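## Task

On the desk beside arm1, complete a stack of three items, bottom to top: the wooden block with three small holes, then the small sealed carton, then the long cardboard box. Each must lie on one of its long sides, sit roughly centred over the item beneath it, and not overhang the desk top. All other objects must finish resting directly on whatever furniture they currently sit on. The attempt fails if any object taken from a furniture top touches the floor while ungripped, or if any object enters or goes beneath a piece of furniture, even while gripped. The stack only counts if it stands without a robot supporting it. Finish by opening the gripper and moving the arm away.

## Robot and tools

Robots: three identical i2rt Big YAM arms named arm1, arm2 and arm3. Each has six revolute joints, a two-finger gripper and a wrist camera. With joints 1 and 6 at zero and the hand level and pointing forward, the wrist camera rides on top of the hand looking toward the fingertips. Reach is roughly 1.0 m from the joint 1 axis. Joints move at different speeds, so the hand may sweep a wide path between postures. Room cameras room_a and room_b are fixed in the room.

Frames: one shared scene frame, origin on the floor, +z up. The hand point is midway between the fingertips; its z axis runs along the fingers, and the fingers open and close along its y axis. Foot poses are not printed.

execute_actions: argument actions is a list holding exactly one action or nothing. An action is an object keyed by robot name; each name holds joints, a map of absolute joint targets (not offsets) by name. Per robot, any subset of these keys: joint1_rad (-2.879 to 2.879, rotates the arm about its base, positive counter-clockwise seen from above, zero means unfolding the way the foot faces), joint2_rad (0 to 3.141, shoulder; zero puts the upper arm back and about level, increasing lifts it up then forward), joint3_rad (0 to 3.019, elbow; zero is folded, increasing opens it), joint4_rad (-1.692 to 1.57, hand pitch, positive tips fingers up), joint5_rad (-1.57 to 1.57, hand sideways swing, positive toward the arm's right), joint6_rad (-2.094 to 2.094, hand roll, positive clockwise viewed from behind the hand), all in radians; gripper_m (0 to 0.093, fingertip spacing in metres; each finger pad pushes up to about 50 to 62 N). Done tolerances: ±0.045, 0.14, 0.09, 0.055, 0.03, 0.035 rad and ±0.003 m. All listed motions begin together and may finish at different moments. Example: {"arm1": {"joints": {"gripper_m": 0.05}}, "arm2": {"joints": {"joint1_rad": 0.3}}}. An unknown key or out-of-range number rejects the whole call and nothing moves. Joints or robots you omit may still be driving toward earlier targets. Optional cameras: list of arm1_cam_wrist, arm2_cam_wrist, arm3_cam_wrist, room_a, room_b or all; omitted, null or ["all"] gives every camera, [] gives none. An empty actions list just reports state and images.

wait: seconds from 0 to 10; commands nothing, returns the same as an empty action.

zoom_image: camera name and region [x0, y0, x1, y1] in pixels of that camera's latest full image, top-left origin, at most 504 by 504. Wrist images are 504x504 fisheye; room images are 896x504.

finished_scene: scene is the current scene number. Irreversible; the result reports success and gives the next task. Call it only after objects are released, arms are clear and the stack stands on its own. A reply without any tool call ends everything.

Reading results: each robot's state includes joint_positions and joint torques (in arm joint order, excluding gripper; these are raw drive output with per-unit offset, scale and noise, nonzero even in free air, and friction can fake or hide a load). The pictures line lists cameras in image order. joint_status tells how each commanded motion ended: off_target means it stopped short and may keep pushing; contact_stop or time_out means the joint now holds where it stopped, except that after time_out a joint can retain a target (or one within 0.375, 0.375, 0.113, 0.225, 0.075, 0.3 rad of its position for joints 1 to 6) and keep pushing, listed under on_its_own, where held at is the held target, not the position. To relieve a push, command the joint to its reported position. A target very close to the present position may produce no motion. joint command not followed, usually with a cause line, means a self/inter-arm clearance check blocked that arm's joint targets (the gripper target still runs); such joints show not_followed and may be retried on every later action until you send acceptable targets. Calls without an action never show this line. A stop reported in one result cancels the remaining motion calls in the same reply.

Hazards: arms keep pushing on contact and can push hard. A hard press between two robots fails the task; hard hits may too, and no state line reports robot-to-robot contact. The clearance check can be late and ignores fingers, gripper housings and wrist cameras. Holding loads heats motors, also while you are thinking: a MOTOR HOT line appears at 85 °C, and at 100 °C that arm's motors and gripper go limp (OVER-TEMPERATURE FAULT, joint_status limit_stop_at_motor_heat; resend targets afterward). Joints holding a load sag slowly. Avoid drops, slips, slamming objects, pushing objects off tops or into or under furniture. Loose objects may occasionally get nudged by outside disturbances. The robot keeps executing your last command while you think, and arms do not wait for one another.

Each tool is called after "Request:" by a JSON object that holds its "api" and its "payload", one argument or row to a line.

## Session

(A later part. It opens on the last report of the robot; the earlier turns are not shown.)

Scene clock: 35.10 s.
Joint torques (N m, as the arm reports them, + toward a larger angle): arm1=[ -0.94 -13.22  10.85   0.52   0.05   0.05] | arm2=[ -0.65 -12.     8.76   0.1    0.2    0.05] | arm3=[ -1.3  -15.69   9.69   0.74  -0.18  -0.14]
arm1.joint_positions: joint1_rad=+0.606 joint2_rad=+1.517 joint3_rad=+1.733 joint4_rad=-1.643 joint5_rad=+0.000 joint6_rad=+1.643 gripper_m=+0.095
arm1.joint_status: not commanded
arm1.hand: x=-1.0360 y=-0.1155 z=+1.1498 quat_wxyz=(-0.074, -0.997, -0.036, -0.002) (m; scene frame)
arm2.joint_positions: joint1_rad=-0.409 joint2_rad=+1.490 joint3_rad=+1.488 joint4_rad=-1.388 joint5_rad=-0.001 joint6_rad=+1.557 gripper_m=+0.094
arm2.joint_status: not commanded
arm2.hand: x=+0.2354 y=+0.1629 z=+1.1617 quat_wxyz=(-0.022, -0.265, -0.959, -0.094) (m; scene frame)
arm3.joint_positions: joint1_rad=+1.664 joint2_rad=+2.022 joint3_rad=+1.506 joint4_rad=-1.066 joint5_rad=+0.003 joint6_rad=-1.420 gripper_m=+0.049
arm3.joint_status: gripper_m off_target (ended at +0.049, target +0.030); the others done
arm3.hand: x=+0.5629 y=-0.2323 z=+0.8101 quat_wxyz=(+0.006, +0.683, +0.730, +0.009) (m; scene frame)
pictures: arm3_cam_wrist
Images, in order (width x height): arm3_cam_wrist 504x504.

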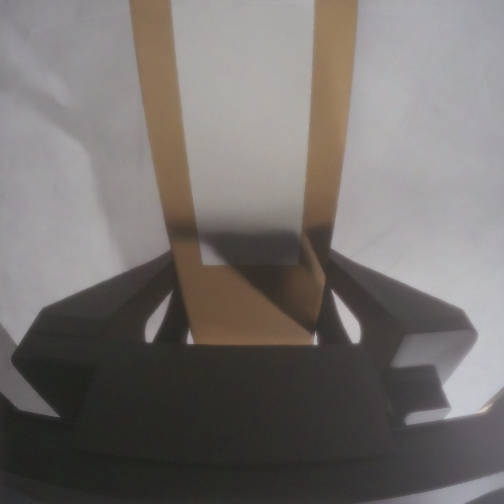

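Request:
{"api": "execute_actions", "payload": {
  "actions": [
    {"arm3":{"joints":{"joint2_rad":2.022,"gripper_m":0.093}},"arm2":{"joints":{"joint2_rad":1.78,"joint3_rad":1.51,"joint4_rad":-1.25,"joint6_rad":1.548}}}
  ],
  "cameras": ["arm3_cam_wrist"]
}}

Request:
{"api": "execute_actions", "payload": {
  "actions": [
    {"arm3":{"joints":{"joint2_rad":1.82,"joint4_rad":-1.25}},"arm2":{"joints":{"joint1_rad":-0.7,"joint2_rad":2.03,"joint3_rad":1.515,"joint4_rad":-1.06}}}
  ],
  "cameras": ["room_a"]
}}

Scene clock: 37.73 s.
Joint torques (N m, as the arm reports them, + toward a larger angle): arm1=[ -0.95 -13.19  10.85   0.51   0.05   0.05] | arm2=[ -0.75 -17.82   8.65   0.68   0.21  -0.13] | arm3=[ -1.32 -19.2    9.7    0.71  -0.17  -0.14]
arm1.joint_positions: joint1_rad=+0.606 joint2_rad=+1.517 joint3_rad=+1.733 joint4_rad=-1.643 joint5_rad=+0.000 joint6_rad=+1.643 gripper_m=+0.095
arm1.joint_status: not commanded
arm1.hand: x=-1.0360 y=-0.1155 z=+1.1498 quat_wxyz=(-0.074, -0.997, -0.036, -0.002) (m; scene frame)
arm2.joint_positions: joint1_rad=-0.409 joint2_rad=+1.798 joint3_rad=+1.488 joint4_rad=-1.260 joint5_rad=-0.001 joint6_rad=+1.557 gripper_m=+0.094
arm2.joint_status: all done
arm2.hand: x=+0.2625 y=+0.2095 z=+1.0133 quat_wxyz=(+0.003, -0.266, -0.964, -0.007) (m; scene frame)
arm3.joint_positions: joint1_rad=+1.664 joint2_rad=+2.021 joint3_rad=+1.506 joint4_rad=-1.066 joint5_rad=+0.003 joint6_rad=-1.419 gripper_m=+0.093
arm3.joint_status: all done
arm3.hand: x=+0.5629 y=-0.2324 z=+0.8105 quat_wxyz=(+0.006, +0.684, +0.730, +0.008) (m; scene frame)
pictures: arm3_cam_wrist
Images, in order (width x height): arm3_cam_wrist 504x504.

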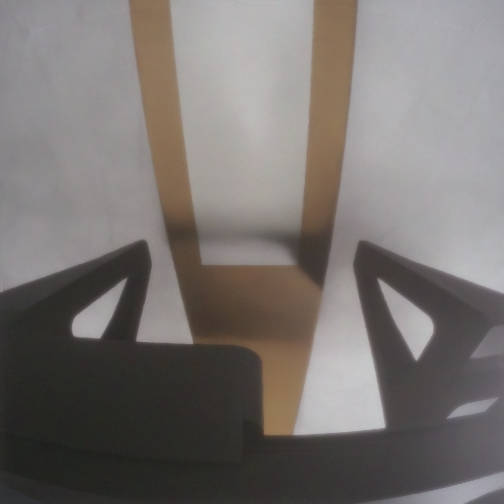

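Scene clock: 39.13 s.
Joint torques (N m, as the arm reports them, + toward a larger angle): arm1=[ -0.94 -13.22  10.84   0.51   0.05   0.05] | arm2=[ -2.11 -20.51   8.08   0.51   0.12  -0.1 ] | arm3=[ -1.25 -14.63  10.73  -0.49  -0.15  -0.13]
arm1.joint_positions: joint1_rad=+0.606 joint2_rad=+1.517 joint3_rad=+1.733 joint4_rad=-1.643 joint5_rad=+0.000 joint6_rad=+1.643 gripper_m=+0.095
arm1.joint_status: not commanded
arm1.hand: x=-1.0360 y=-0.1155 z=+1.1498 quat_wxyz=(-0.074, -0.997, -0.036, -0.002) (m; scene frame)
arm2.joint_positions: joint1_rad=-0.698 joint2_rad=+2.048 joint3_rad=+1.488 joint4_rad=-1.070 joint5_rad=+0.001 joint6_rad=+1.557 gripper_m=+0.094
arm2.joint_status: all done
arm2.hand: x=+0.4022 y=+0.1302 z=+0.8774 quat_wxyz=(+0.015, -0.402, -0.915, +0.021) (m; scene frame)
arm3.joint_positions: joint1_rad=+1.664 joint2_rad=+1.793 joint3_rad=+1.506 joint4_rad=-1.233 joint5_rad=+0.002 joint6_rad=-1.419 gripper_m=+0.093
arm3.joint_status: all done
arm3.hand: x=+0.5881 y=-0.2265 z=+0.9341 quat_wxyz=(-0.011, +0.683, +0.730, -0.017) (m; scene frame)
pictures: room_a
Images, in order (width x height): room_a 896x504.

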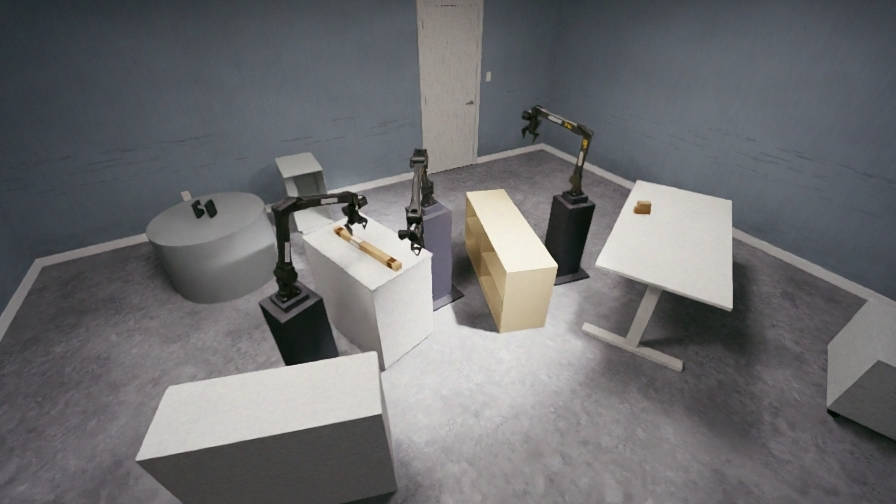

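Request:
{"api": "execute_actions", "payload": {
  "actions": [
    {"arm3":{"joints":{"joint1_rad":2.6}},"arm2":{"joints":{"joint1_rad":-1.393,"joint2_rad":2.04,"joint3_rad":1.565,"joint4_rad":-1.075,"joint6_rad":1.545}}}
  ],
  "cameras": ["arm2_cam_wrist","room_a"]
}}

Scene clock: 41.20 s.
Joint torques (N m, as the arm reports them, + toward a larger angle): arm1=[ -0.94 -13.2   10.84   0.51   0.05   0.05] | arm2=[ -1.11 -19.33   9.07  -0.07   0.08  -0.14] | arm3=[ -0.9  -15.37  10.73  -0.49  -0.03  -0.14]
arm1.joint_positions: joint1_rad=+0.606 joint2_rad=+1.517 joint3_rad=+1.733 joint4_rad=-1.643 joint5_rad=+0.000 joint6_rad=+1.643 gripper_m=+0.095
arm1.joint_status: not commanded
arm1.hand: x=-1.0360 y=-0.1155 z=+1.1498 quat_wxyz=(-0.074, -0.997, -0.036, -0.002) (m; scene frame)
arm2.joint_positions: joint1_rad=-1.392 joint2_rad=+2.048 joint3_rad=+1.524 joint4_rad=-1.070 joint5_rad=+0.002 joint6_rad=+1.557 gripper_m=+0.094
arm2.joint_status: all done
arm2.hand: x=+0.5610 y=-0.2265 z=+0.8834 quat_wxyz=(+0.013, -0.689, -0.724, +0.004) (m; scene frame)
arm3.joint_positions: joint1_rad=+2.607 joint2_rad=+1.797 joint3_rad=+1.506 joint4_rad=-1.233 joint5_rad=-0.002 joint6_rad=-1.419 gripper_m=+0.093
arm3.joint_status: all done
arm3.hand: x=+0.9062 y=-0.6135 z=+0.9353 quat_wxyz=(+0.003, +0.277, +0.961, -0.022) (m; scene frame)
pictures: arm2_cam_wrist, room_a
Images, in order (width x height): arm2_cam_wrist 504x504, room_a 896x504.

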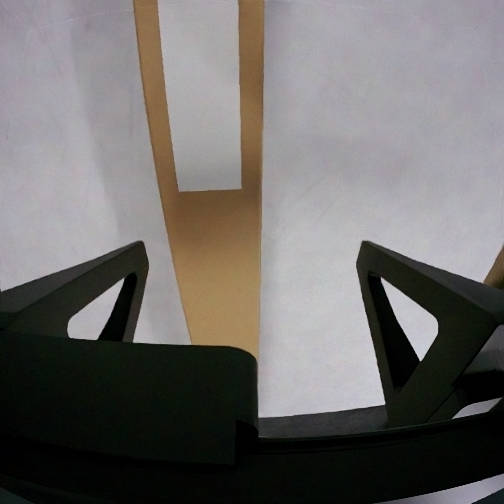

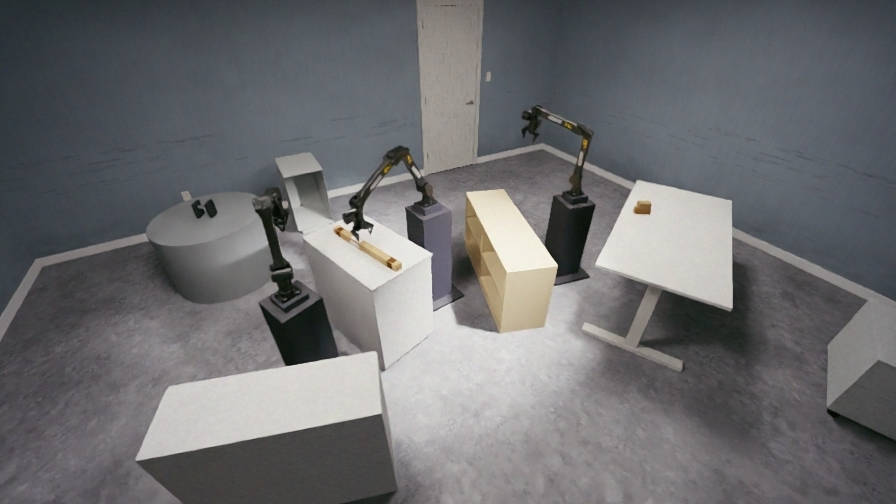

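Request:
{"api": "execute_actions", "payload": {
  "actions": [
    {"arm2":{"joints":{"joint2_rad":2.152,"joint3_rad":1.6,"joint4_rad":-0.955}},"arm3":{"joints":{"joint2_rad":1.5,"joint4_rad":-1.45}}}
  ],
  "cameras": ["arm2_cam_wrist"]
}}

Scene clock: 43.43 s.
Joint torques (N m, as the arm reports them, + toward a larger angle): arm1=[ -0.94 -13.2   10.84   0.51   0.05   0.05] | arm2=[ -1.78 -18.91   8.87   0.8    0.06  -0.15] | arm3=[ -1.18 -11.14  11.56  -0.21  -0.03  -0.12]
arm1.joint_positions: joint1_rad=+0.606 joint2_rad=+1.517 joint3_rad=+1.733 joint4_rad=-1.643 joint5_rad=+0.000 joint6_rad=+1.643 gripper_m=+0.095
arm1.joint_status: not commanded
arm1.hand: x=-1.0360 y=-0.1155 z=+1.1498 quat_wxyz=(-0.074, -0.997, -0.036, -0.002) (m; scene frame)
arm2.joint_positions: joint1_rad=-1.392 joint2_rad=+2.140 joint3_rad=+1.559 joint4_rad=-0.967 joint5_rad=+0.002 joint6_rad=+1.557 gripper_m=+0.094
arm2.joint_status: all done
arm2.hand: x=+0.5874 y=-0.2250 z=+0.8416 quat_wxyz=(-0.003, -0.690, -0.724, -0.012) (m; scene frame)
arm3.joint_positions: joint1_rad=+2.607 joint2_rad=+1.486 joint3_rad=+1.504 joint4_rad=-1.434 joint5_rad=-0.002 joint6_rad=-1.419 gripper_m=+0.093
arm3.joint_status: all done
arm3.hand: x=+0.9338 y=-0.5465 z=+1.0841 quat_wxyz=(-0.004, +0.277, +0.958, -0.076) (m; scene frame)
pictures: arm2_cam_wrist
Images, in order (width x height): arm2_cam_wrist 504x504.

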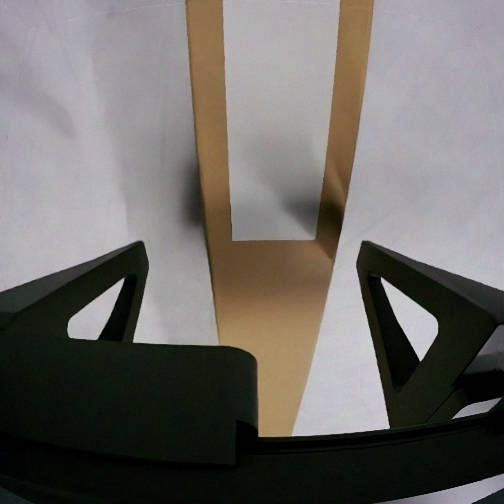

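Request:
{"api": "execute_actions", "payload": {
  "actions": [
    {"arm2":{"joints":{"joint2_rad":2.16,"joint3_rad":1.518,"joint4_rad":-0.94}}}
  ],
  "cameras": []
}}

Request:
{"api": "execute_actions", "payload": {
  "actions": [
    {"arm2":{"joints":{"gripper_m":0.03}}}
  ],
  "cameras": ["arm2_cam_wrist"]
}}

Scene clock: 44.70 s.
Joint torques (N m, as the arm reports them, + toward a larger angle): arm1=[ -0.96 -13.2   10.85   0.51   0.05   0.05] | arm2=[ -1.66 -18.04   5.48   0.67   0.08  -0.15] | arm3=[ -1.15 -11.51  11.62  -0.21  -0.03  -0.12]
arm1.joint_positions: joint1_rad=+0.606 joint2_rad=+1.517 joint3_rad=+1.733 joint4_rad=-1.643 joint5_rad=+0.000 joint6_rad=+1.643 gripper_m=+0.095
arm1.joint_status: not commanded
arm1.hand: x=-1.0360 y=-0.1155 z=+1.1498 quat_wxyz=(-0.074, -0.997, -0.036, -0.002) (m; scene frame)
arm2.joint_positions: joint1_rad=-1.392 joint2_rad=+2.140 joint3_rad=+1.527 joint4_rad=-0.950 joint5_rad=+0.002 joint6_rad=+1.557 gripper_m=+0.094
arm2.joint_status: all done
arm2.hand: x=+0.5767 y=-0.2253 z=+0.8315 quat_wxyz=(+0.002, -0.690, -0.724, -0.006) (m; scene frame)
arm3.joint_positions: joint1_rad=+2.607 joint2_rad=+1.486 joint3_rad=+1.504 joint4_rad=-1.434 joint5_rad=-0.002 joint6_rad=-1.419 gripper_m=+0.093
arm3.joint_status: not commanded
arm3.hand: x=+0.9338 y=-0.5465 z=+1.0841 quat_wxyz=(-0.004, +0.277, +0.958, -0.076) (m; scene frame)
pictures: none
No camera images: the call's "cameras" was empty. Leave "cameras" out to get every camera's image.

Scene clock: 45.33 s.
Joint torques (N m, as the arm reports them, + toward a larger angle): arm1=[ -0.97 -13.21  10.85   0.51   0.05   0.05] | arm2=[ -1.5  -18.12   5.54   0.62   0.07  -0.14] | arm3=[ -1.18 -11.49  11.58  -0.22  -0.03  -0.12]
arm1.joint_positions: joint1_rad=+0.606 joint2_rad=+1.517 joint3_rad=+1.733 joint4_rad=-1.643 joint5_rad=+0.000 joint6_rad=+1.643 gripper_m=+0.095
arm1.joint_status: not commanded
arm1.hand: x=-1.0360 y=-0.1155 z=+1.1498 quat_wxyz=(-0.074, -0.997, -0.036, -0.002) (m; scene frame)
arm2.joint_positions: joint1_rad=-1.392 joint2_rad=+2.140 joint3_rad=+1.527 joint4_rad=-0.950 joint5_rad=+0.002 joint6_rad=+1.556 gripper_m=+0.049
arm2.joint_status: gripper_m off_target (ended at +0.049, target +0.030)
arm2.hand: x=+0.5768 y=-0.2252 z=+0.8315 quat_wxyz=(+0.002, -0.689, -0.724, -0.007) (m; scene frame)
arm3.joint_positions: joint1_rad=+2.607 joint2_rad=+1.486 joint3_rad=+1.504 joint4_rad=-1.434 joint5_rad=-0.002 joint6_rad=-1.419 gripper_m=+0.093
arm3.joint_status: not commanded
arm3.hand: x=+0.9338 y=-0.5465 z=+1.0841 quat_wxyz=(-0.004, +0.277, +0.958, -0.076) (m; scene frame)
pictures: arm2_cam_wrist
Images, in order (width x height): arm2_cam_wrist 504x504.

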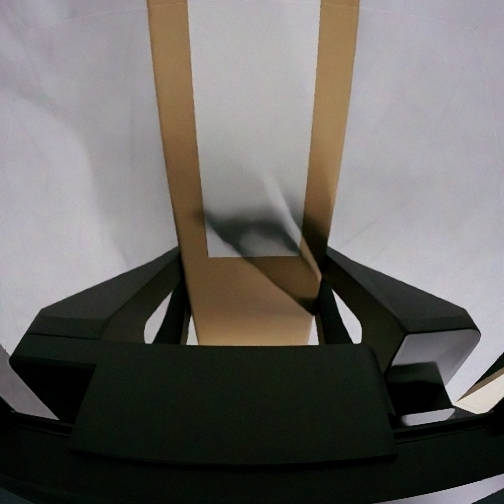

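Request:
{"api": "execute_actions", "payload": {
  "actions": [
    {"arm2":{"joints":{"joint1_rad":-0.2,"joint2_rad":2.04,"joint3_rad":1.8,"joint4_rad":-1.29,"gripper_m":0.03}}}
  ],
  "cameras": ["arm2_cam_wrist"]
}}

Request:
{"api": "execute_actions", "payload": {
  "actions": [
    {"arm2":{"joints":{"joint1_rad":1.095,"joint2_rad":2.47,"joint3_rad":1.78,"joint4_rad":-0.86,"joint6_rad":1.59,"gripper_m":0.03}}}
  ],
  "cameras": ["arm2_cam_wrist","room_a","room_b"]
}}

Scene clock: 49.17 s.
Joint torques (N m, as the arm reports them, + toward a larger angle): arm1=[ -0.94 -13.18  10.84   0.52   0.05   0.05] | arm2=[ -2.08 -20.17   8.44  -0.12   0.25  -0.15] | arm3=[ -1.21 -11.55  11.62  -0.22  -0.03  -0.12]
arm1.joint_positions: joint1_rad=+0.606 joint2_rad=+1.517 joint3_rad=+1.733 joint4_rad=-1.643 joint5_rad=+0.000 joint6_rad=+1.643 gripper_m=+0.095
arm1.joint_status: not commanded
arm1.hand: x=-1.0360 y=-0.1155 z=+1.1498 quat_wxyz=(-0.074, -0.997, -0.036, -0.002) (m; scene frame)
arm2.joint_positions: joint1_rad=-0.195 joint2_rad=+2.039 joint3_rad=+1.784 joint4_rad=-1.278 joint5_rad=-0.002 joint6_rad=+1.556 gripper_m=+0.049
arm2.joint_status: gripper_m off_target (ended at +0.049, target +0.030); the others done
arm2.hand: x=+0.1902 y=+0.3490 z=+0.9894 quat_wxyz=(+0.000, -0.161, -0.987, -0.026) (m; scene frame)
arm3.joint_positions: joint1_rad=+2.607 joint2_rad=+1.486 joint3_rad=+1.504 joint4_rad=-1.434 joint5_rad=-0.002 joint6_rad=-1.419 gripper_m=+0.093
arm3.joint_status: not commanded
arm3.hand: x=+0.9338 y=-0.5465 z=+1.0841 quat_wxyz=(-0.004, +0.277, +0.958, -0.076) (m; scene frame)
pictures: arm2_cam_wrist
Images, in order (width x height): arm2_cam_wrist 504x504.

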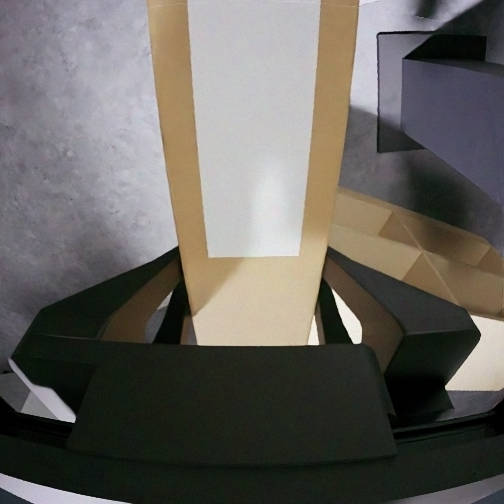

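Scene clock: 51.07 s.
Joint torques (N m, as the arm reports them, + toward a larger angle): arm1=[ -0.94 -13.22  10.85   0.51   0.05   0.05] | arm2=[ -3.06 -24.1    5.42   0.36   0.26   0.09] | arm3=[ -1.18 -11.61  11.63  -0.22  -0.03  -0.12]
arm1.joint_positions: joint1_rad=+0.606 joint2_rad=+1.517 joint3_rad=+1.733 joint4_rad=-1.643 joint5_rad=+0.000 joint6_rad=+1.643 gripper_m=+0.095
arm1.joint_status: not commanded
arm1.hand: x=-1.0360 y=-0.1155 z=+1.1498 quat_wxyz=(-0.074, -0.997, -0.036, -0.002) (m; scene frame)
arm2.joint_positions: joint1_rad=+1.098 joint2_rad=+2.487 joint3_rad=+1.784 joint4_rad=-0.862 joint5_rad=-0.002 joint6_rad=+1.577 gripper_m=+0.049
arm2.joint_status: gripper_m off_target (ended at +0.049, target +0.030); the others done
arm2.hand: x=-0.5560 y=+0.1363 z=+0.7060 quat_wxyz=(+0.000, +0.457, -0.890, -0.009) (m; scene frame)
arm3.joint_positions: joint1_rad=+2.607 joint2_rad=+1.486 joint3_rad=+1.504 joint4_rad=-1.434 joint5_rad=-0.002 joint6_rad=-1.419 gripper_m=+0.093
arm3.joint_status: not commanded
arm3.hand: x=+0.9338 y=-0.5465 z=+1.0841 quat_wxyz=(-0.004, +0.277, +0.958, -0.076) (m; scene frame)
pictures: arm2_cam_wrist, room_a, room_b
Images, in order (width x height): arm2_cam_wrist 504x504, room_a 896x504, room_b 896x504.

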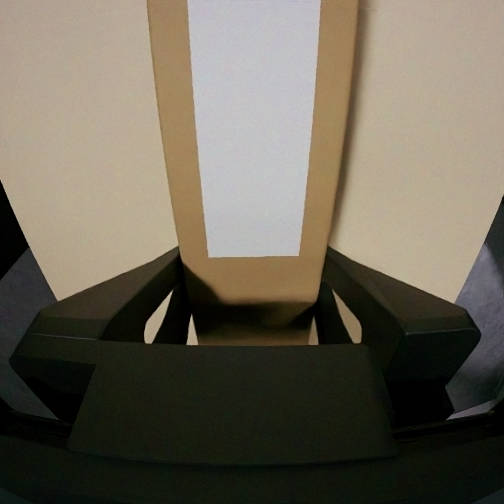

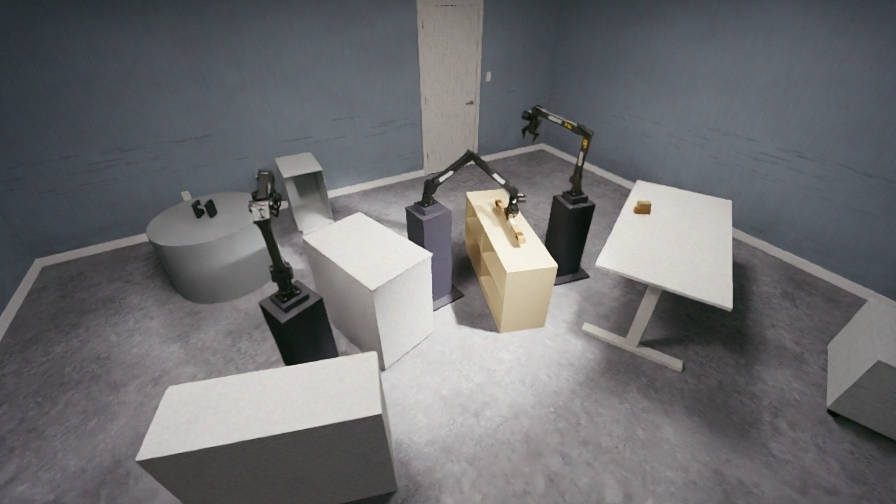

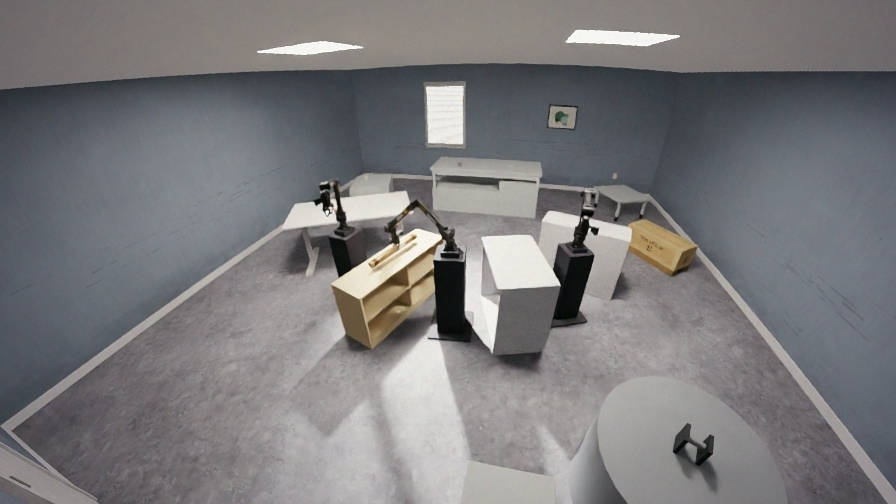

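Request:
{"api": "execute_actions", "payload": {
  "actions": [
    {"arm2":{"joints":{"joint2_rad":2.53,"joint4_rad":-0.8,"gripper_m":0.03}},"arm1":{"joints":{"joint6_rad":1.79,"joint2_rad":1.75}}}
  ],
  "cameras": ["arm2_cam_wrist"]
}}

Scene clock: 52.73 s.
Joint torques (N m, as the arm reports them, + toward a larger angle): arm1=[ -1.   -15.99  10.63   0.09   0.05   0.08] | arm2=[ -2.6  -20.68   5.24   0.89   0.27   0.08] | arm3=[ -1.19 -11.56  11.62  -0.22  -0.03  -0.13]
arm1.joint_positions: joint1_rad=+0.606 joint2_rad=+1.759 joint3_rad=+1.733 joint4_rad=-1.646 joint5_rad=+0.000 joint6_rad=+1.772 gripper_m=+0.095
arm1.joint_status: all done
arm1.hand: x=-1.0318 y=-0.1545 z=+1.0347 quat_wxyz=(+0.047, -0.998, +0.029, +0.014) (m; scene frame)
arm2.joint_positions: joint1_rad=+1.098 joint2_rad=+2.505 joint3_rad=+1.784 joint4_rad=-0.813 joint5_rad=-0.002 joint6_rad=+1.577 gripper_m=+0.049
arm2.joint_status: gripper_m off_target (ended at +0.049, target +0.030); the others done
arm2.hand: x=-0.5610 y=+0.1400 z=+0.6947 quat_wxyz=(+0.007, +0.456, -0.889, -0.023) (m; scene frame)
arm3.joint_positions: joint1_rad=+2.607 joint2_rad=+1.486 joint3_rad=+1.504 joint4_rad=-1.434 joint5_rad=-0.002 joint6_rad=-1.419 gripper_m=+0.093
arm3.joint_status: not commanded
arm3.hand: x=+0.9338 y=-0.5465 z=+1.0841 quat_wxyz=(-0.004, +0.277, +0.958, -0.076) (m; scene frame)
pictures: arm2_cam_wrist
Images, in order (width x height): arm2_cam_wrist 504x504.

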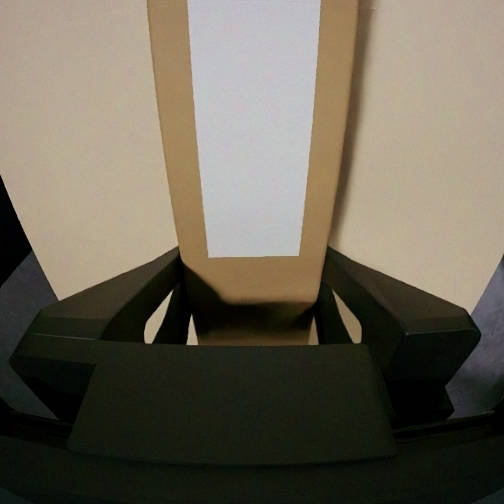

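Request:
{"api": "execute_actions", "payload": {
  "actions": [
    {"arm2":{"joints":{"joint2_rad":2.56,"joint4_rad":-0.79,"gripper_m":0.03}}}
  ],
  "cameras": ["arm2_cam_wrist","room_b"]
}}

Scene clock: 53.70 s.
Joint torques (N m, as the arm reports them, + toward a larger angle): arm1=[ -0.99 -15.96  10.59   0.1    0.05   0.08] | arm2=[ -2.25 -20.73   5.09   0.89   0.26   0.06] | arm3=[ -1.16 -11.53  11.63  -0.23  -0.03  -0.12]
arm1.joint_positions: joint1_rad=+0.606 joint2_rad=+1.759 joint3_rad=+1.733 joint4_rad=-1.646 joint5_rad=+0.000 joint6_rad=+1.772 gripper_m=+0.095
arm1.joint_status: not commanded
arm1.hand: x=-1.0318 y=-0.1545 z=+1.0347 quat_wxyz=(+0.047, -0.998, +0.029, +0.014) (m; scene frame)
arm2.joint_positions: joint1_rad=+1.098 joint2_rad=+2.540 joint3_rad=+1.784 joint4_rad=-0.802 joint5_rad=-0.002 joint6_rad=+1.577 gripper_m=+0.049
arm2.joint_status: gripper_m off_target (ended at +0.049, target +0.030); the others done
arm2.hand: x=-0.5536 y=+0.1351 z=+0.6723 quat_wxyz=(+0.001, +0.456, -0.890, -0.012) (m; scene frame)
arm3.joint_positions: joint1_rad=+2.607 joint2_rad=+1.486 joint3_rad=+1.504 joint4_rad=-1.434 joint5_rad=-0.002 joint6_rad=-1.419 gripper_m=+0.093
arm3.joint_status: not commanded
arm3.hand: x=+0.9338 y=-0.5465 z=+1.0841 quat_wxyz=(-0.004, +0.277, +0.958, -0.076) (m; scene frame)
pictures: arm2_cam_wrist, room_b
Images, in order (width x height): arm2_cam_wrist 504x504, room_b 896x504.

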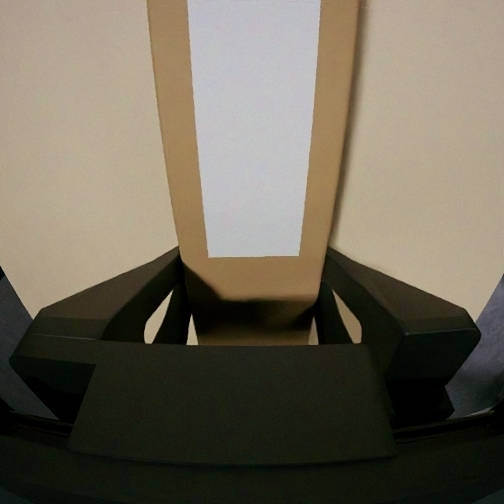

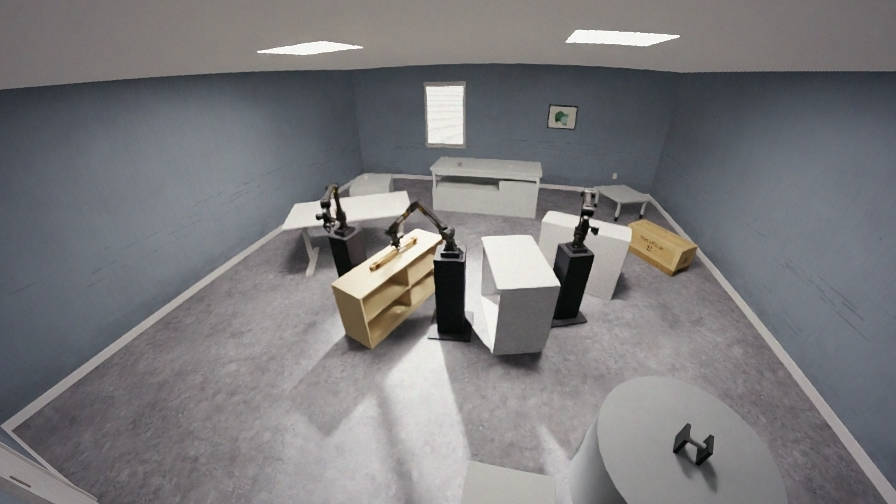

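Request:
{"api": "execute_actions", "payload": {
  "actions": [
    {"arm2":{"joints":{"joint2_rad":2.585,"joint4_rad":-0.765,"gripper_m":0.03}}}
  ],
  "cameras": ["arm2_cam_wrist"]
}}

Scene clock: 54.47 s.
Joint torques (N m, as the arm reports them, + toward a larger angle): arm1=[ -0.99 -16.16  10.67   0.1    0.05   0.08] | arm2=[ -2.22 -19.76   5.02   0.93   0.42   0.03] | arm3=[ -1.15 -11.52  11.62  -0.21  -0.03  -0.12]
arm1.joint_positions: joint1_rad=+0.606 joint2_rad=+1.759 joint3_rad=+1.733 joint4_rad=-1.646 joint5_rad=+0.000 joint6_rad=+1.772 gripper_m=+0.095
arm1.joint_status: not commanded
arm1.hand: x=-1.0318 y=-0.1545 z=+1.0347 quat_wxyz=(+0.047, -0.998, +0.029, +0.014) (m; scene frame)
arm2.joint_positions: joint1_rad=+1.098 joint2_rad=+2.554 joint3_rad=+1.784 joint4_rad=-0.778 joint5_rad=-0.006 joint6_rad=+1.580 gripper_m=+0.049
arm2.joint_status: gripper_m off_target (ended at +0.049, target +0.030); the others done
arm2.hand: x=-0.5548 y=+0.1354 z=+0.6640 quat_wxyz=(+0.005, +0.455, -0.890, -0.016) (m; scene frame)
arm3.joint_positions: joint1_rad=+2.607 joint2_rad=+1.486 joint3_rad=+1.504 joint4_rad=-1.434 joint5_rad=-0.002 joint6_rad=-1.419 gripper_m=+0.093
arm3.joint_status: not commanded
arm3.hand: x=+0.9338 y=-0.5465 z=+1.0841 quat_wxyz=(-0.004, +0.277, +0.958, -0.076) (m; scene frame)
pictures: arm2_cam_wrist
Images, in order (width x height): arm2_cam_wrist 504x504.

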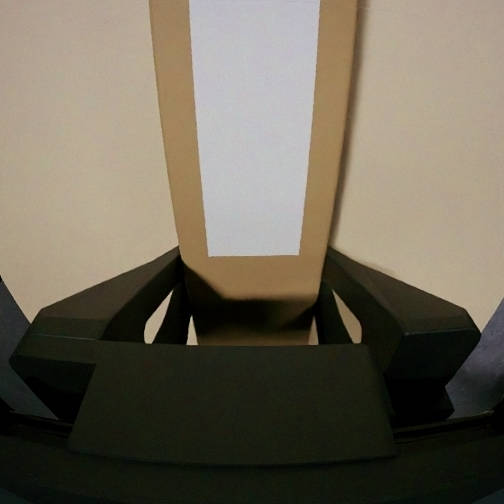

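Request:
{"api": "execute_actions", "payload": {
  "actions": [
    {"arm2":{"joints":{"joint2_rad":2.554,"gripper_m":0.093}},"arm1":{"joints":{"joint2_rad":1.98,"joint3_rad":1.49,"joint4_rad":-1.2,"joint6_rad":1.81}}}
  ],
  "cameras": ["arm2_cam_wrist"]
}}

Request:
{"api": "execute_actions", "payload": {
  "actions": [
    {"arm2":{"joints":{"joint2_rad":2.36,"joint4_rad":-0.98}},"arm1":{"joints":{"joint1_rad":1.0,"joint2_rad":2.125,"joint3_rad":1.49,"joint4_rad":-0.93}}}
  ],
  "cameras": ["room_b"]
}}

Scene clock: 57.43 s.
Joint torques (N m, as the arm reports them, + toward a larger angle): arm1=[ -1.02 -17.58   9.81   0.45   0.05   0.08] | arm2=[ -2.42 -22.44   5.01   0.9    0.31   0.04] | arm3=[ -1.2  -11.49  11.65  -0.21  -0.03  -0.12]
arm1.joint_positions: joint1_rad=+0.606 joint2_rad=+1.984 joint3_rad=+1.469 joint4_rad=-1.207 joint5_rad=+0.000 joint6_rad=+1.792 gripper_m=+0.095
arm1.joint_status: all done
arm1.hand: x=-1.0323 y=-0.1707 z=+0.8180 quat_wxyz=(+0.071, -0.996, +0.039, +0.019) (m; scene frame)
arm2.joint_positions: joint1_rad=+1.098 joint2_rad=+2.554 joint3_rad=+1.784 joint4_rad=-0.778 joint5_rad=-0.003 joint6_rad=+1.580 gripper_m=+0.093
arm2.joint_status: all done
arm2.hand: x=-0.5546 y=+0.1358 z=+0.6640 quat_wxyz=(+0.004, +0.455, -0.890, -0.016) (m; scene frame)
arm3.joint_positions: joint1_rad=+2.607 joint2_rad=+1.486 joint3_rad=+1.504 joint4_rad=-1.434 joint5_rad=-0.002 joint6_rad=-1.419 gripper_m=+0.093
arm3.joint_status: not commanded
arm3.hand: x=+0.9338 y=-0.5465 z=+1.0841 quat_wxyz=(-0.004, +0.277, +0.958, -0.076) (m; scene frame)
pictures: arm2_cam_wrist
Images, in order (width x height): arm2_cam_wrist 504x504.

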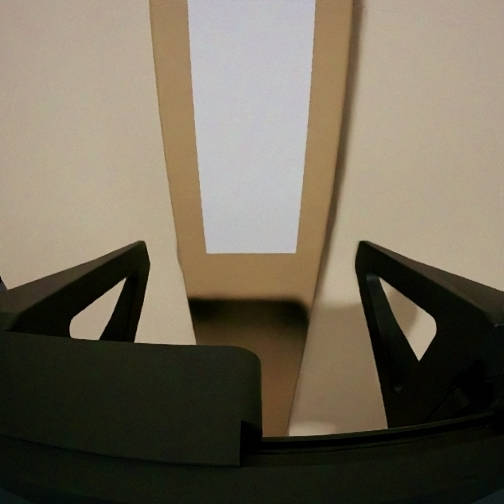

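Scene clock: 58.90 s.
Joint torques (N m, as the arm reports them, + toward a larger angle): arm1=[  0.05 -20.29   9.21   0.75   0.09   0.07] | arm2=[ -2.32 -20.48   6.7   -0.19   0.31   0.04] | arm3=[ -1.15 -11.55  11.62  -0.21  -0.03  -0.13]
arm1.joint_positions: joint1_rad=+0.995 joint2_rad=+2.144 joint3_rad=+1.469 joint4_rad=-0.937 joint5_rad=-0.001 joint6_rad=+1.793 gripper_m=+0.095
arm1.joint_status: all done
arm1.hand: x=-0.8189 y=-0.1385 z=+0.7241 quat_wxyz=(+0.018, -0.988, -0.154, +0.013) (m; scene frame)
arm2.joint_positions: joint1_rad=+1.098 joint2_rad=+2.337 joint3_rad=+1.777 joint4_rad=-0.968 joint5_rad=-0.003 joint6_rad=+1.580 gripper_m=+0.093
arm2.joint_status: all done
arm2.hand: x=-0.5646 y=+0.1412 z=+0.7991 quat_wxyz=(+0.008, +0.455, -0.890, -0.025) (m; scene frame)
arm3.joint_positions: joint1_rad=+2.607 joint2_rad=+1.486 joint3_rad=+1.504 joint4_rad=-1.434 joint5_rad=-0.002 joint6_rad=-1.419 gripper_m=+0.093
arm3.joint_status: not commanded
arm3.hand: x=+0.9338 y=-0.5465 z=+1.0841 quat_wxyz=(-0.004, +0.277, +0.958, -0.076) (m; scene frame)
pictures: room_b
Images, in order (width x height): room_b 896x504.

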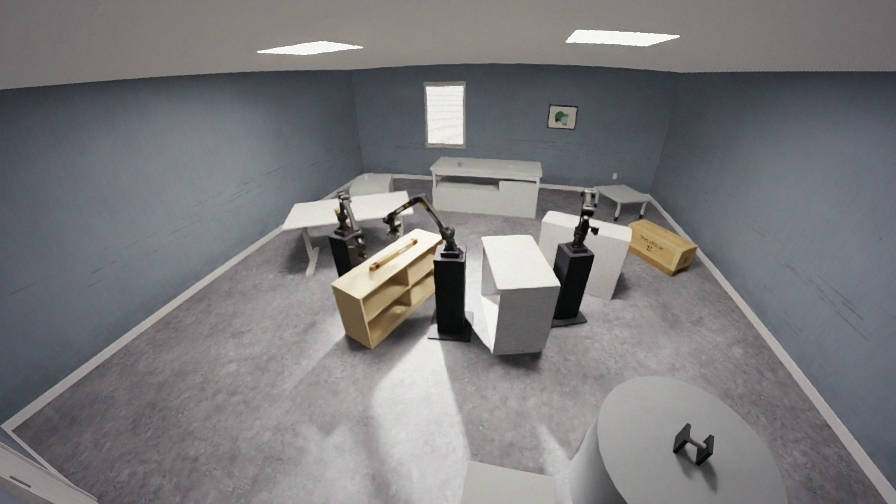

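Request:
{"api": "execute_actions", "payload": {
  "actions": [
    {"arm2":{"joints":{"joint1_rad":0.1}},"arm1":{"joints":{"joint1_rad":1.64,"joint2_rad":2.15,"joint3_rad":1.535,"joint4_rad":-0.94,"joint6_rad":1.81}}}
  ],
  "cameras": ["arm1_cam_wrist","room_b"]
}}

Scene clock: 60.97 s.
Joint torques (N m, as the arm reports them, + toward a larger angle): arm1=[ -0.61 -18.54  10.49   0.33   0.1    0.07] | arm2=[ -2.38 -20.23   6.7   -0.17   0.07   0.06] | arm3=[ -1.12 -11.57  11.61  -0.22  -0.03  -0.12]
arm1.joint_positions: joint1_rad=+1.638 joint2_rad=+2.144 joint3_rad=+1.502 joint4_rad=-0.937 joint5_rad=-0.001 joint6_rad=+1.793 gripper_m=+0.095
arm1.joint_status: all done
arm1.hand: x=-0.5665 y=+0.1276 z=+0.7291 quat_wxyz=(+0.004, -0.889, -0.459, +0.009) (m; scene frame)
arm2.joint_positions: joint1_rad=+0.105 joint2_rad=+2.337 joint3_rad=+1.777 joint4_rad=-0.968 joint5_rad=+0.002 joint6_rad=+1.580 gripper_m=+0.093
arm2.joint_status: all done
arm2.hand: x=+0.0067 y=+0.4221 z=+0.8023 quat_wxyz=(+0.000, -0.024, -0.999, -0.028) (m; scene frame)
arm3.joint_positions: joint1_rad=+2.607 joint2_rad=+1.486 joint3_rad=+1.504 joint4_rad=-1.434 joint5_rad=-0.002 joint6_rad=-1.419 gripper_m=+0.093
arm3.joint_status: not commanded
arm3.hand: x=+0.9338 y=-0.5465 z=+1.0841 quat_wxyz=(-0.004, +0.277, +0.958, -0.076) (m; scene frame)
pictures: arm1_cam_wrist, room_b
Images, in order (width x height): arm1_cam_wrist 504x504, room_b 896x504.

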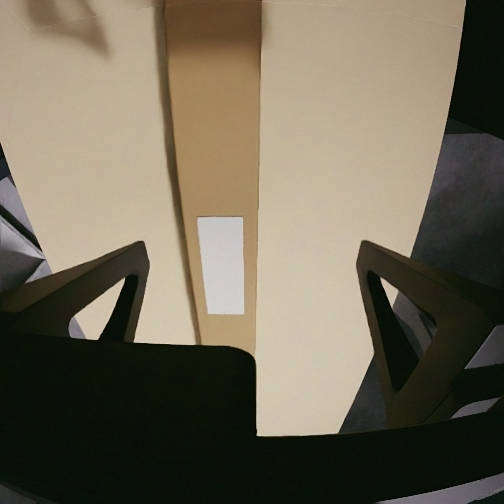

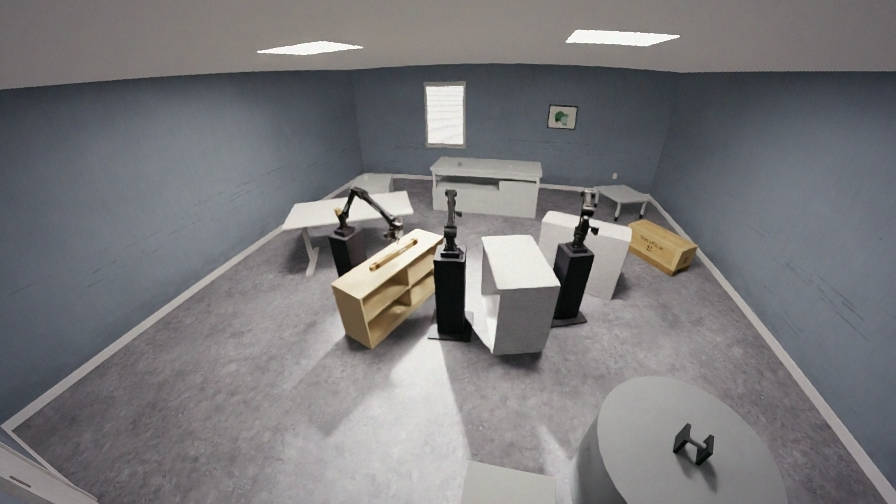

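Request:
{"api": "execute_actions", "payload": {
  "actions": [
    {"arm1":{"joints":{"joint1_rad":1.603,"joint2_rad":2.215,"joint3_rad":1.6,"joint4_rad":-0.915,"joint6_rad":1.755}}}
  ],
  "cameras": ["arm1_cam_wrist"]
}}

Scene clock: 63.60 s.
Joint torques (N m, as the arm reports them, + toward a larger angle): arm1=[ -0.91 -19.75  11.03   0.7    0.1   -0.23] | arm2=[ -2.41 -20.55   6.61  -0.15   0.04   0.03] | arm3=[ -1.12 -11.54  11.64  -0.22  -0.03  -0.12]
arm1.joint_positions: joint1_rad=+1.604 joint2_rad=+2.215 joint3_rad=+1.559 joint4_rad=-0.920 joint5_rad=-0.001 joint6_rad=+1.773 gripper_m=+0.095
arm1.joint_status: all done
arm1.hand: x=-0.5593 y=+0.1024 z=+0.7055 quat_wxyz=(+0.003, -0.892, -0.452, +0.008) (m; scene frame)
arm2.joint_positions: joint1_rad=+0.105 joint2_rad=+2.337 joint3_rad=+1.777 joint4_rad=-0.968 joint5_rad=+0.002 joint6_rad=+1.580 gripper_m=+0.093
arm2.joint_status: not commanded
arm2.hand: x=+0.0067 y=+0.4221 z=+0.8023 quat_wxyz=(+0.000, -0.024, -0.999, -0.028) (m; scene frame)
arm3.joint_positions: joint1_rad=+2.607 joint2_rad=+1.486 joint3_rad=+1.504 joint4_rad=-1.434 joint5_rad=-0.002 joint6_rad=-1.419 gripper_m=+0.093
arm3.joint_status: not commanded
arm3.hand: x=+0.9338 y=-0.5465 z=+1.0841 quat_wxyz=(-0.004, +0.277, +0.958, -0.076) (m; scene frame)
pictures: arm1_cam_wrist
Images, in order (width x height): arm1_cam_wrist 504x504.

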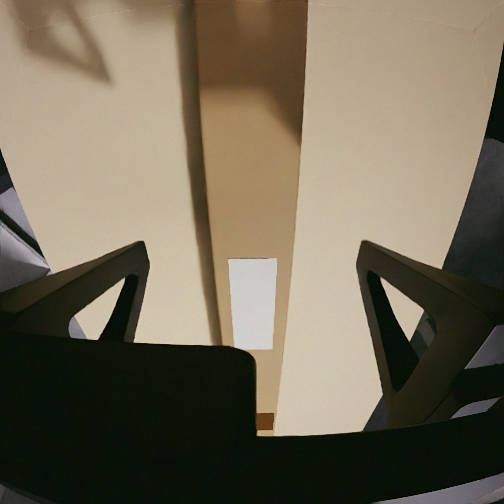

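Request:
{"api": "execute_actions", "payload": {
  "actions": [
    {"arm1":{"joints":{"joint2_rad":2.308,"joint4_rad":-0.82}}}
  ],
  "cameras": ["arm1_cam_wrist"]
}}

Scene clock: 66.30 s.
Joint torques (N m, as the arm reports them, + toward a larger angle): arm1=[ -0.62 -21.35   9.78   0.81   0.09  -0.22] | arm2=[ -2.33 -20.37   6.61  -0.14   0.08   0.04] | arm3=[ -1.18 -11.59  11.63  -0.2   -0.03  -0.12]
arm1.joint_positions: joint1_rad=+1.604 joint2_rad=+2.321 joint3_rad=+1.567 joint4_rad=-0.828 joint5_rad=-0.001 joint6_rad=+1.773 gripper_m=+0.095
arm1.joint_status: all done
arm1.hand: x=-0.5593 y=+0.1017 z=+0.6462 quat_wxyz=(+0.005, -0.892, -0.453, +0.009) (m; scene frame)
arm2.joint_positions: joint1_rad=+0.105 joint2_rad=+2.337 joint3_rad=+1.777 joint4_rad=-0.968 joint5_rad=+0.002 joint6_rad=+1.580 gripper_m=+0.093
arm2.joint_status: not commanded
arm2.hand: x=+0.0067 y=+0.4221 z=+0.8023 quat_wxyz=(+0.000, -0.024, -0.999, -0.028) (m; scene frame)
arm3.joint_positions: joint1_rad=+2.607 joint2_rad=+1.486 joint3_rad=+1.504 joint4_rad=-1.434 joint5_rad=-0.002 joint6_rad=-1.419 gripper_m=+0.093
arm3.joint_status: not commanded
arm3.hand: x=+0.9338 y=-0.5465 z=+1.0841 quat_wxyz=(-0.004, +0.277, +0.958, -0.076) (m; scene frame)
pictures: arm1_cam_wrist
Images, in order (width x height): arm1_cam_wrist 504x504.

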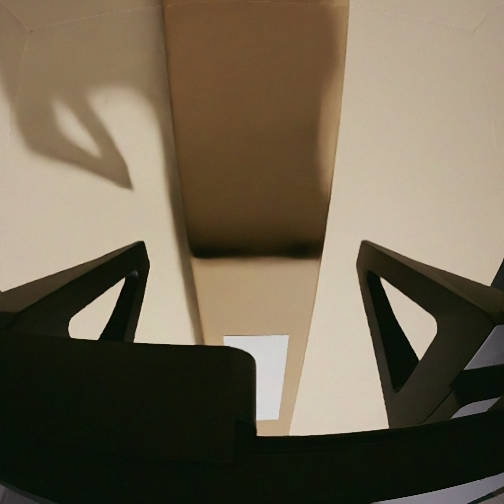

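Request:
{"api": "execute_actions", "payload": {
  "actions": [
    {"arm1":{"joints":{"gripper_m":0.03}}}
  ],
  "cameras": ["arm1_cam_wrist"]
}}

Scene clock: 67.13 s.
Joint torques (N m, as the arm reports them, + toward a larger angle): arm1=[ -0.66 -21.38   9.75   0.8    0.08  -0.21] | arm2=[ -2.24 -20.1    6.69  -0.23   0.08   0.04] | arm3=[ -1.15 -11.59  11.63  -0.22  -0.03  -0.12]
arm1.joint_positions: joint1_rad=+1.604 joint2_rad=+2.321 joint3_rad=+1.567 joint4_rad=-0.827 joint5_rad=-0.001 joint6_rad=+1.772 gripper_m=+0.049
arm1.joint_status: gripper_m off_target (ended at +0.049, target +0.030)
arm1.hand: x=-0.5592 y=+0.1016 z=+0.6462 quat_wxyz=(+0.004, -0.891, -0.453, +0.009) (m; scene frame)
arm2.joint_positions: joint1_rad=+0.105 joint2_rad=+2.337 joint3_rad=+1.777 joint4_rad=-0.968 joint5_rad=+0.002 joint6_rad=+1.580 gripper_m=+0.093
arm2.joint_status: not commanded
arm2.hand: x=+0.0067 y=+0.4221 z=+0.8023 quat_wxyz=(+0.000, -0.024, -0.999, -0.028) (m; scene frame)
arm3.joint_positions: joint1_rad=+2.607 joint2_rad=+1.486 joint3_rad=+1.504 joint4_rad=-1.434 joint5_rad=-0.002 joint6_rad=-1.419 gripper_m=+0.093
arm3.joint_status: not commanded
arm3.hand: x=+0.9338 y=-0.5465 z=+1.0841 quat_wxyz=(-0.004, +0.277, +0.958, -0.076) (m; scene frame)
pictures: arm1_cam_wrist
Images, in order (width x height): arm1_cam_wrist 504x504.

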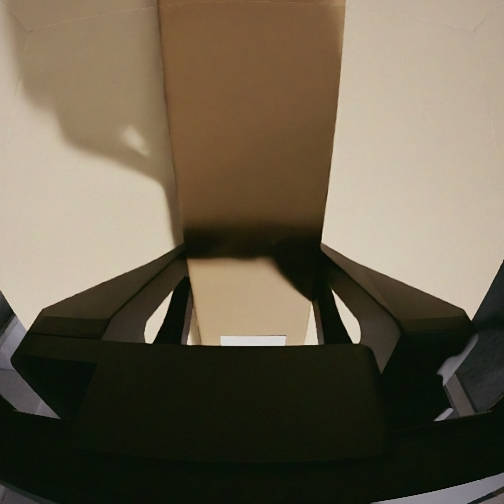

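Request:
{"api": "execute_actions", "payload": {
  "actions": [
    {"arm1":{"joints":{"joint1_rad":1.0,"joint2_rad":2.07,"joint3_rad":1.595,"joint4_rad":-1.08,"gripper_m":0.03}}}
  ],
  "cameras": []
}}

Request:
{"api": "execute_actions", "payload": {
  "actions": [
    {"arm1":{"joints":{"joint1_rad":-2.262,"joint2_rad":1.685,"joint3_rad":1.595,"joint4_rad":-1.48,"joint6_rad":1.82,"gripper_m":0.03}}}
  ],
  "cameras": ["arm1_cam_wrist","room_a","room_b"]
}}

Scene clock: 70.87 s.
Joint torques (N m, as the arm reports them, + toward a larger angle): arm1=[ -0.55 -18.91   9.37   0.19  -0.07  -0.21] | arm2=[ -2.28 -20.14   6.65  -0.16   0.06   0.05] | arm3=[ -1.18 -11.56  11.62  -0.22  -0.03  -0.12]
arm1.joint_positions: joint1_rad=+1.005 joint2_rad=+2.072 joint3_rad=+1.583 joint4_rad=-1.073 joint5_rad=+0.002 joint6_rad=+1.771 gripper_m=+0.049
arm1.joint_status: gripper_m off_target (ended at +0.049, target +0.030); the others done
arm1.hand: x=-0.7976 y=-0.1616 z=+0.8014 quat_wxyz=(-0.007, -0.985, -0.170, +0.006) (m; scene frame)
arm2.joint_positions: joint1_rad=+0.105 joint2_rad=+2.337 joint3_rad=+1.777 joint4_rad=-0.968 joint5_rad=+0.002 joint6_rad=+1.580 gripper_m=+0.093
arm2.joint_status: not commanded
arm2.hand: x=+0.0067 y=+0.4221 z=+0.8023 quat_wxyz=(+0.000, -0.024, -0.999, -0.028) (m; scene frame)
arm3.joint_positions: joint1_rad=+2.607 joint2_rad=+1.486 joint3_rad=+1.504 joint4_rad=-1.434 joint5_rad=-0.002 joint6_rad=-1.419 gripper_m=+0.093
arm3.joint_status: not commanded
arm3.hand: x=+0.9338 y=-0.5465 z=+1.0841 quat_wxyz=(-0.004, +0.277, +0.958, -0.076) (m; scene frame)
pictures: none
No camera images: the call's "cameras" was empty. Leave "cameras" out to get every camera's image.

Scene clock: 73.57 s.
Joint torques (N m, as the arm reports them, + toward a larger angle): arm1=[  0.45 -16.7   10.21   0.1    0.01   0.07] | arm2=[ -2.55 -20.07   6.63  -0.16   0.09   0.04] | arm3=[ -1.2  -11.55  11.63  -0.23  -0.03  -0.12]
arm1.joint_positions: joint1_rad=-2.269 joint2_rad=+1.708 joint3_rad=+1.583 joint4_rad=-1.473 joint5_rad=+0.000 joint6_rad=+1.803 gripper_m=+0.049
arm1.joint_status: gripper_m off_target (ended at +0.049, target +0.030); the others done
arm1.hand: x=-1.3095 y=+0.8273 z=+0.9998 quat_wxyz=(-0.002, -0.089, +0.996, -0.015) (m; scene frame)
arm2.joint_positions: joint1_rad=+0.105 joint2_rad=+2.337 joint3_rad=+1.777 joint4_rad=-0.968 joint5_rad=+0.002 joint6_rad=+1.580 gripper_m=+0.093
arm2.joint_status: not commanded
arm2.hand: x=+0.0067 y=+0.4221 z=+0.8023 quat_wxyz=(+0.000, -0.024, -0.999, -0.028) (m; scene frame)
arm3.joint_positions: joint1_rad=+2.607 joint2_rad=+1.486 joint3_rad=+1.504 joint4_rad=-1.434 joint5_rad=-0.002 joint6_rad=-1.419 gripper_m=+0.093
arm3.joint_status: not commanded
arm3.hand: x=+0.9338 y=-0.5465 z=+1.0841 quat_wxyz=(-0.004, +0.277, +0.958, -0.076) (m; scene frame)
pictures: arm1_cam_wrist, room_a, room_b
Images, in order (width x height): arm1_cam_wrist 504x504, room_a 896x504, room_b 896x504.

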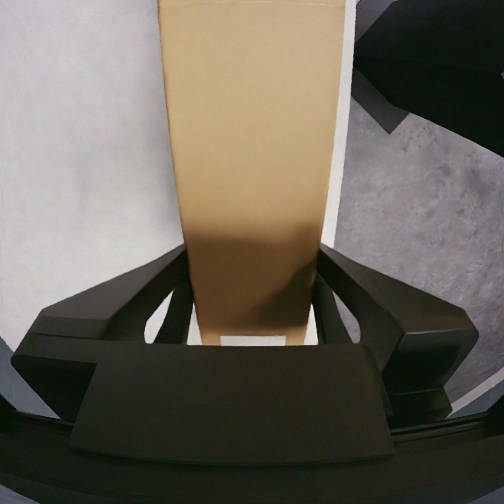

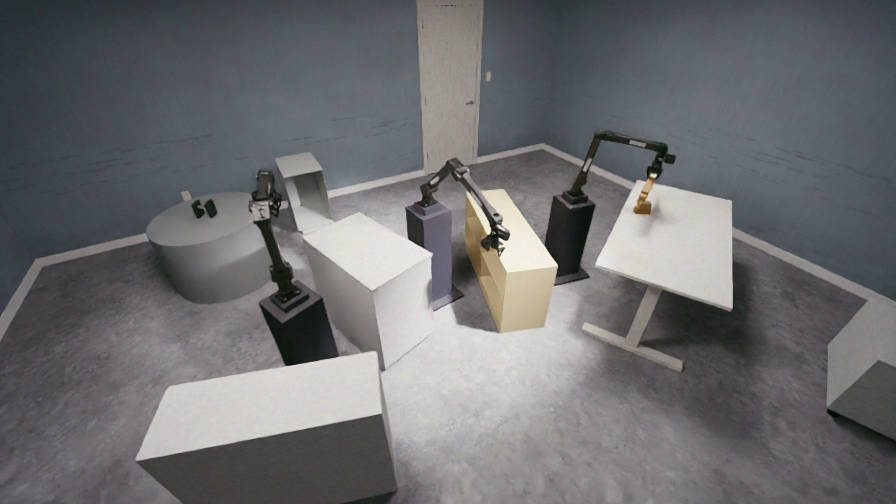

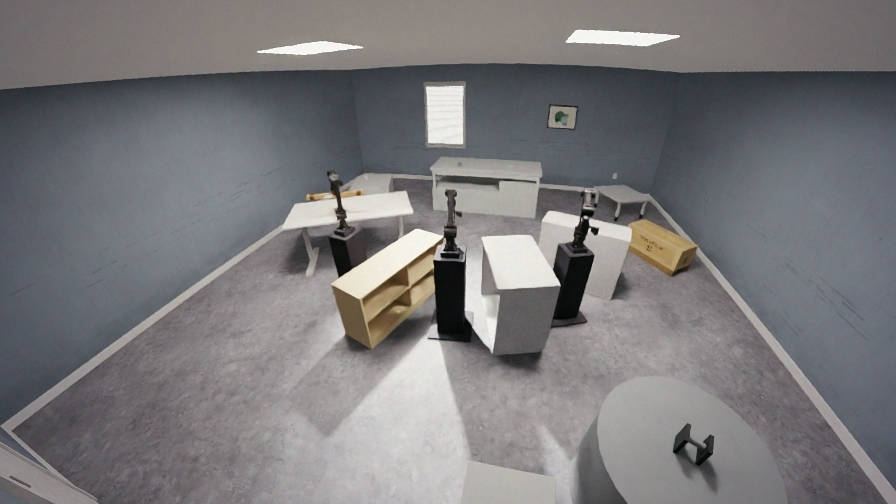

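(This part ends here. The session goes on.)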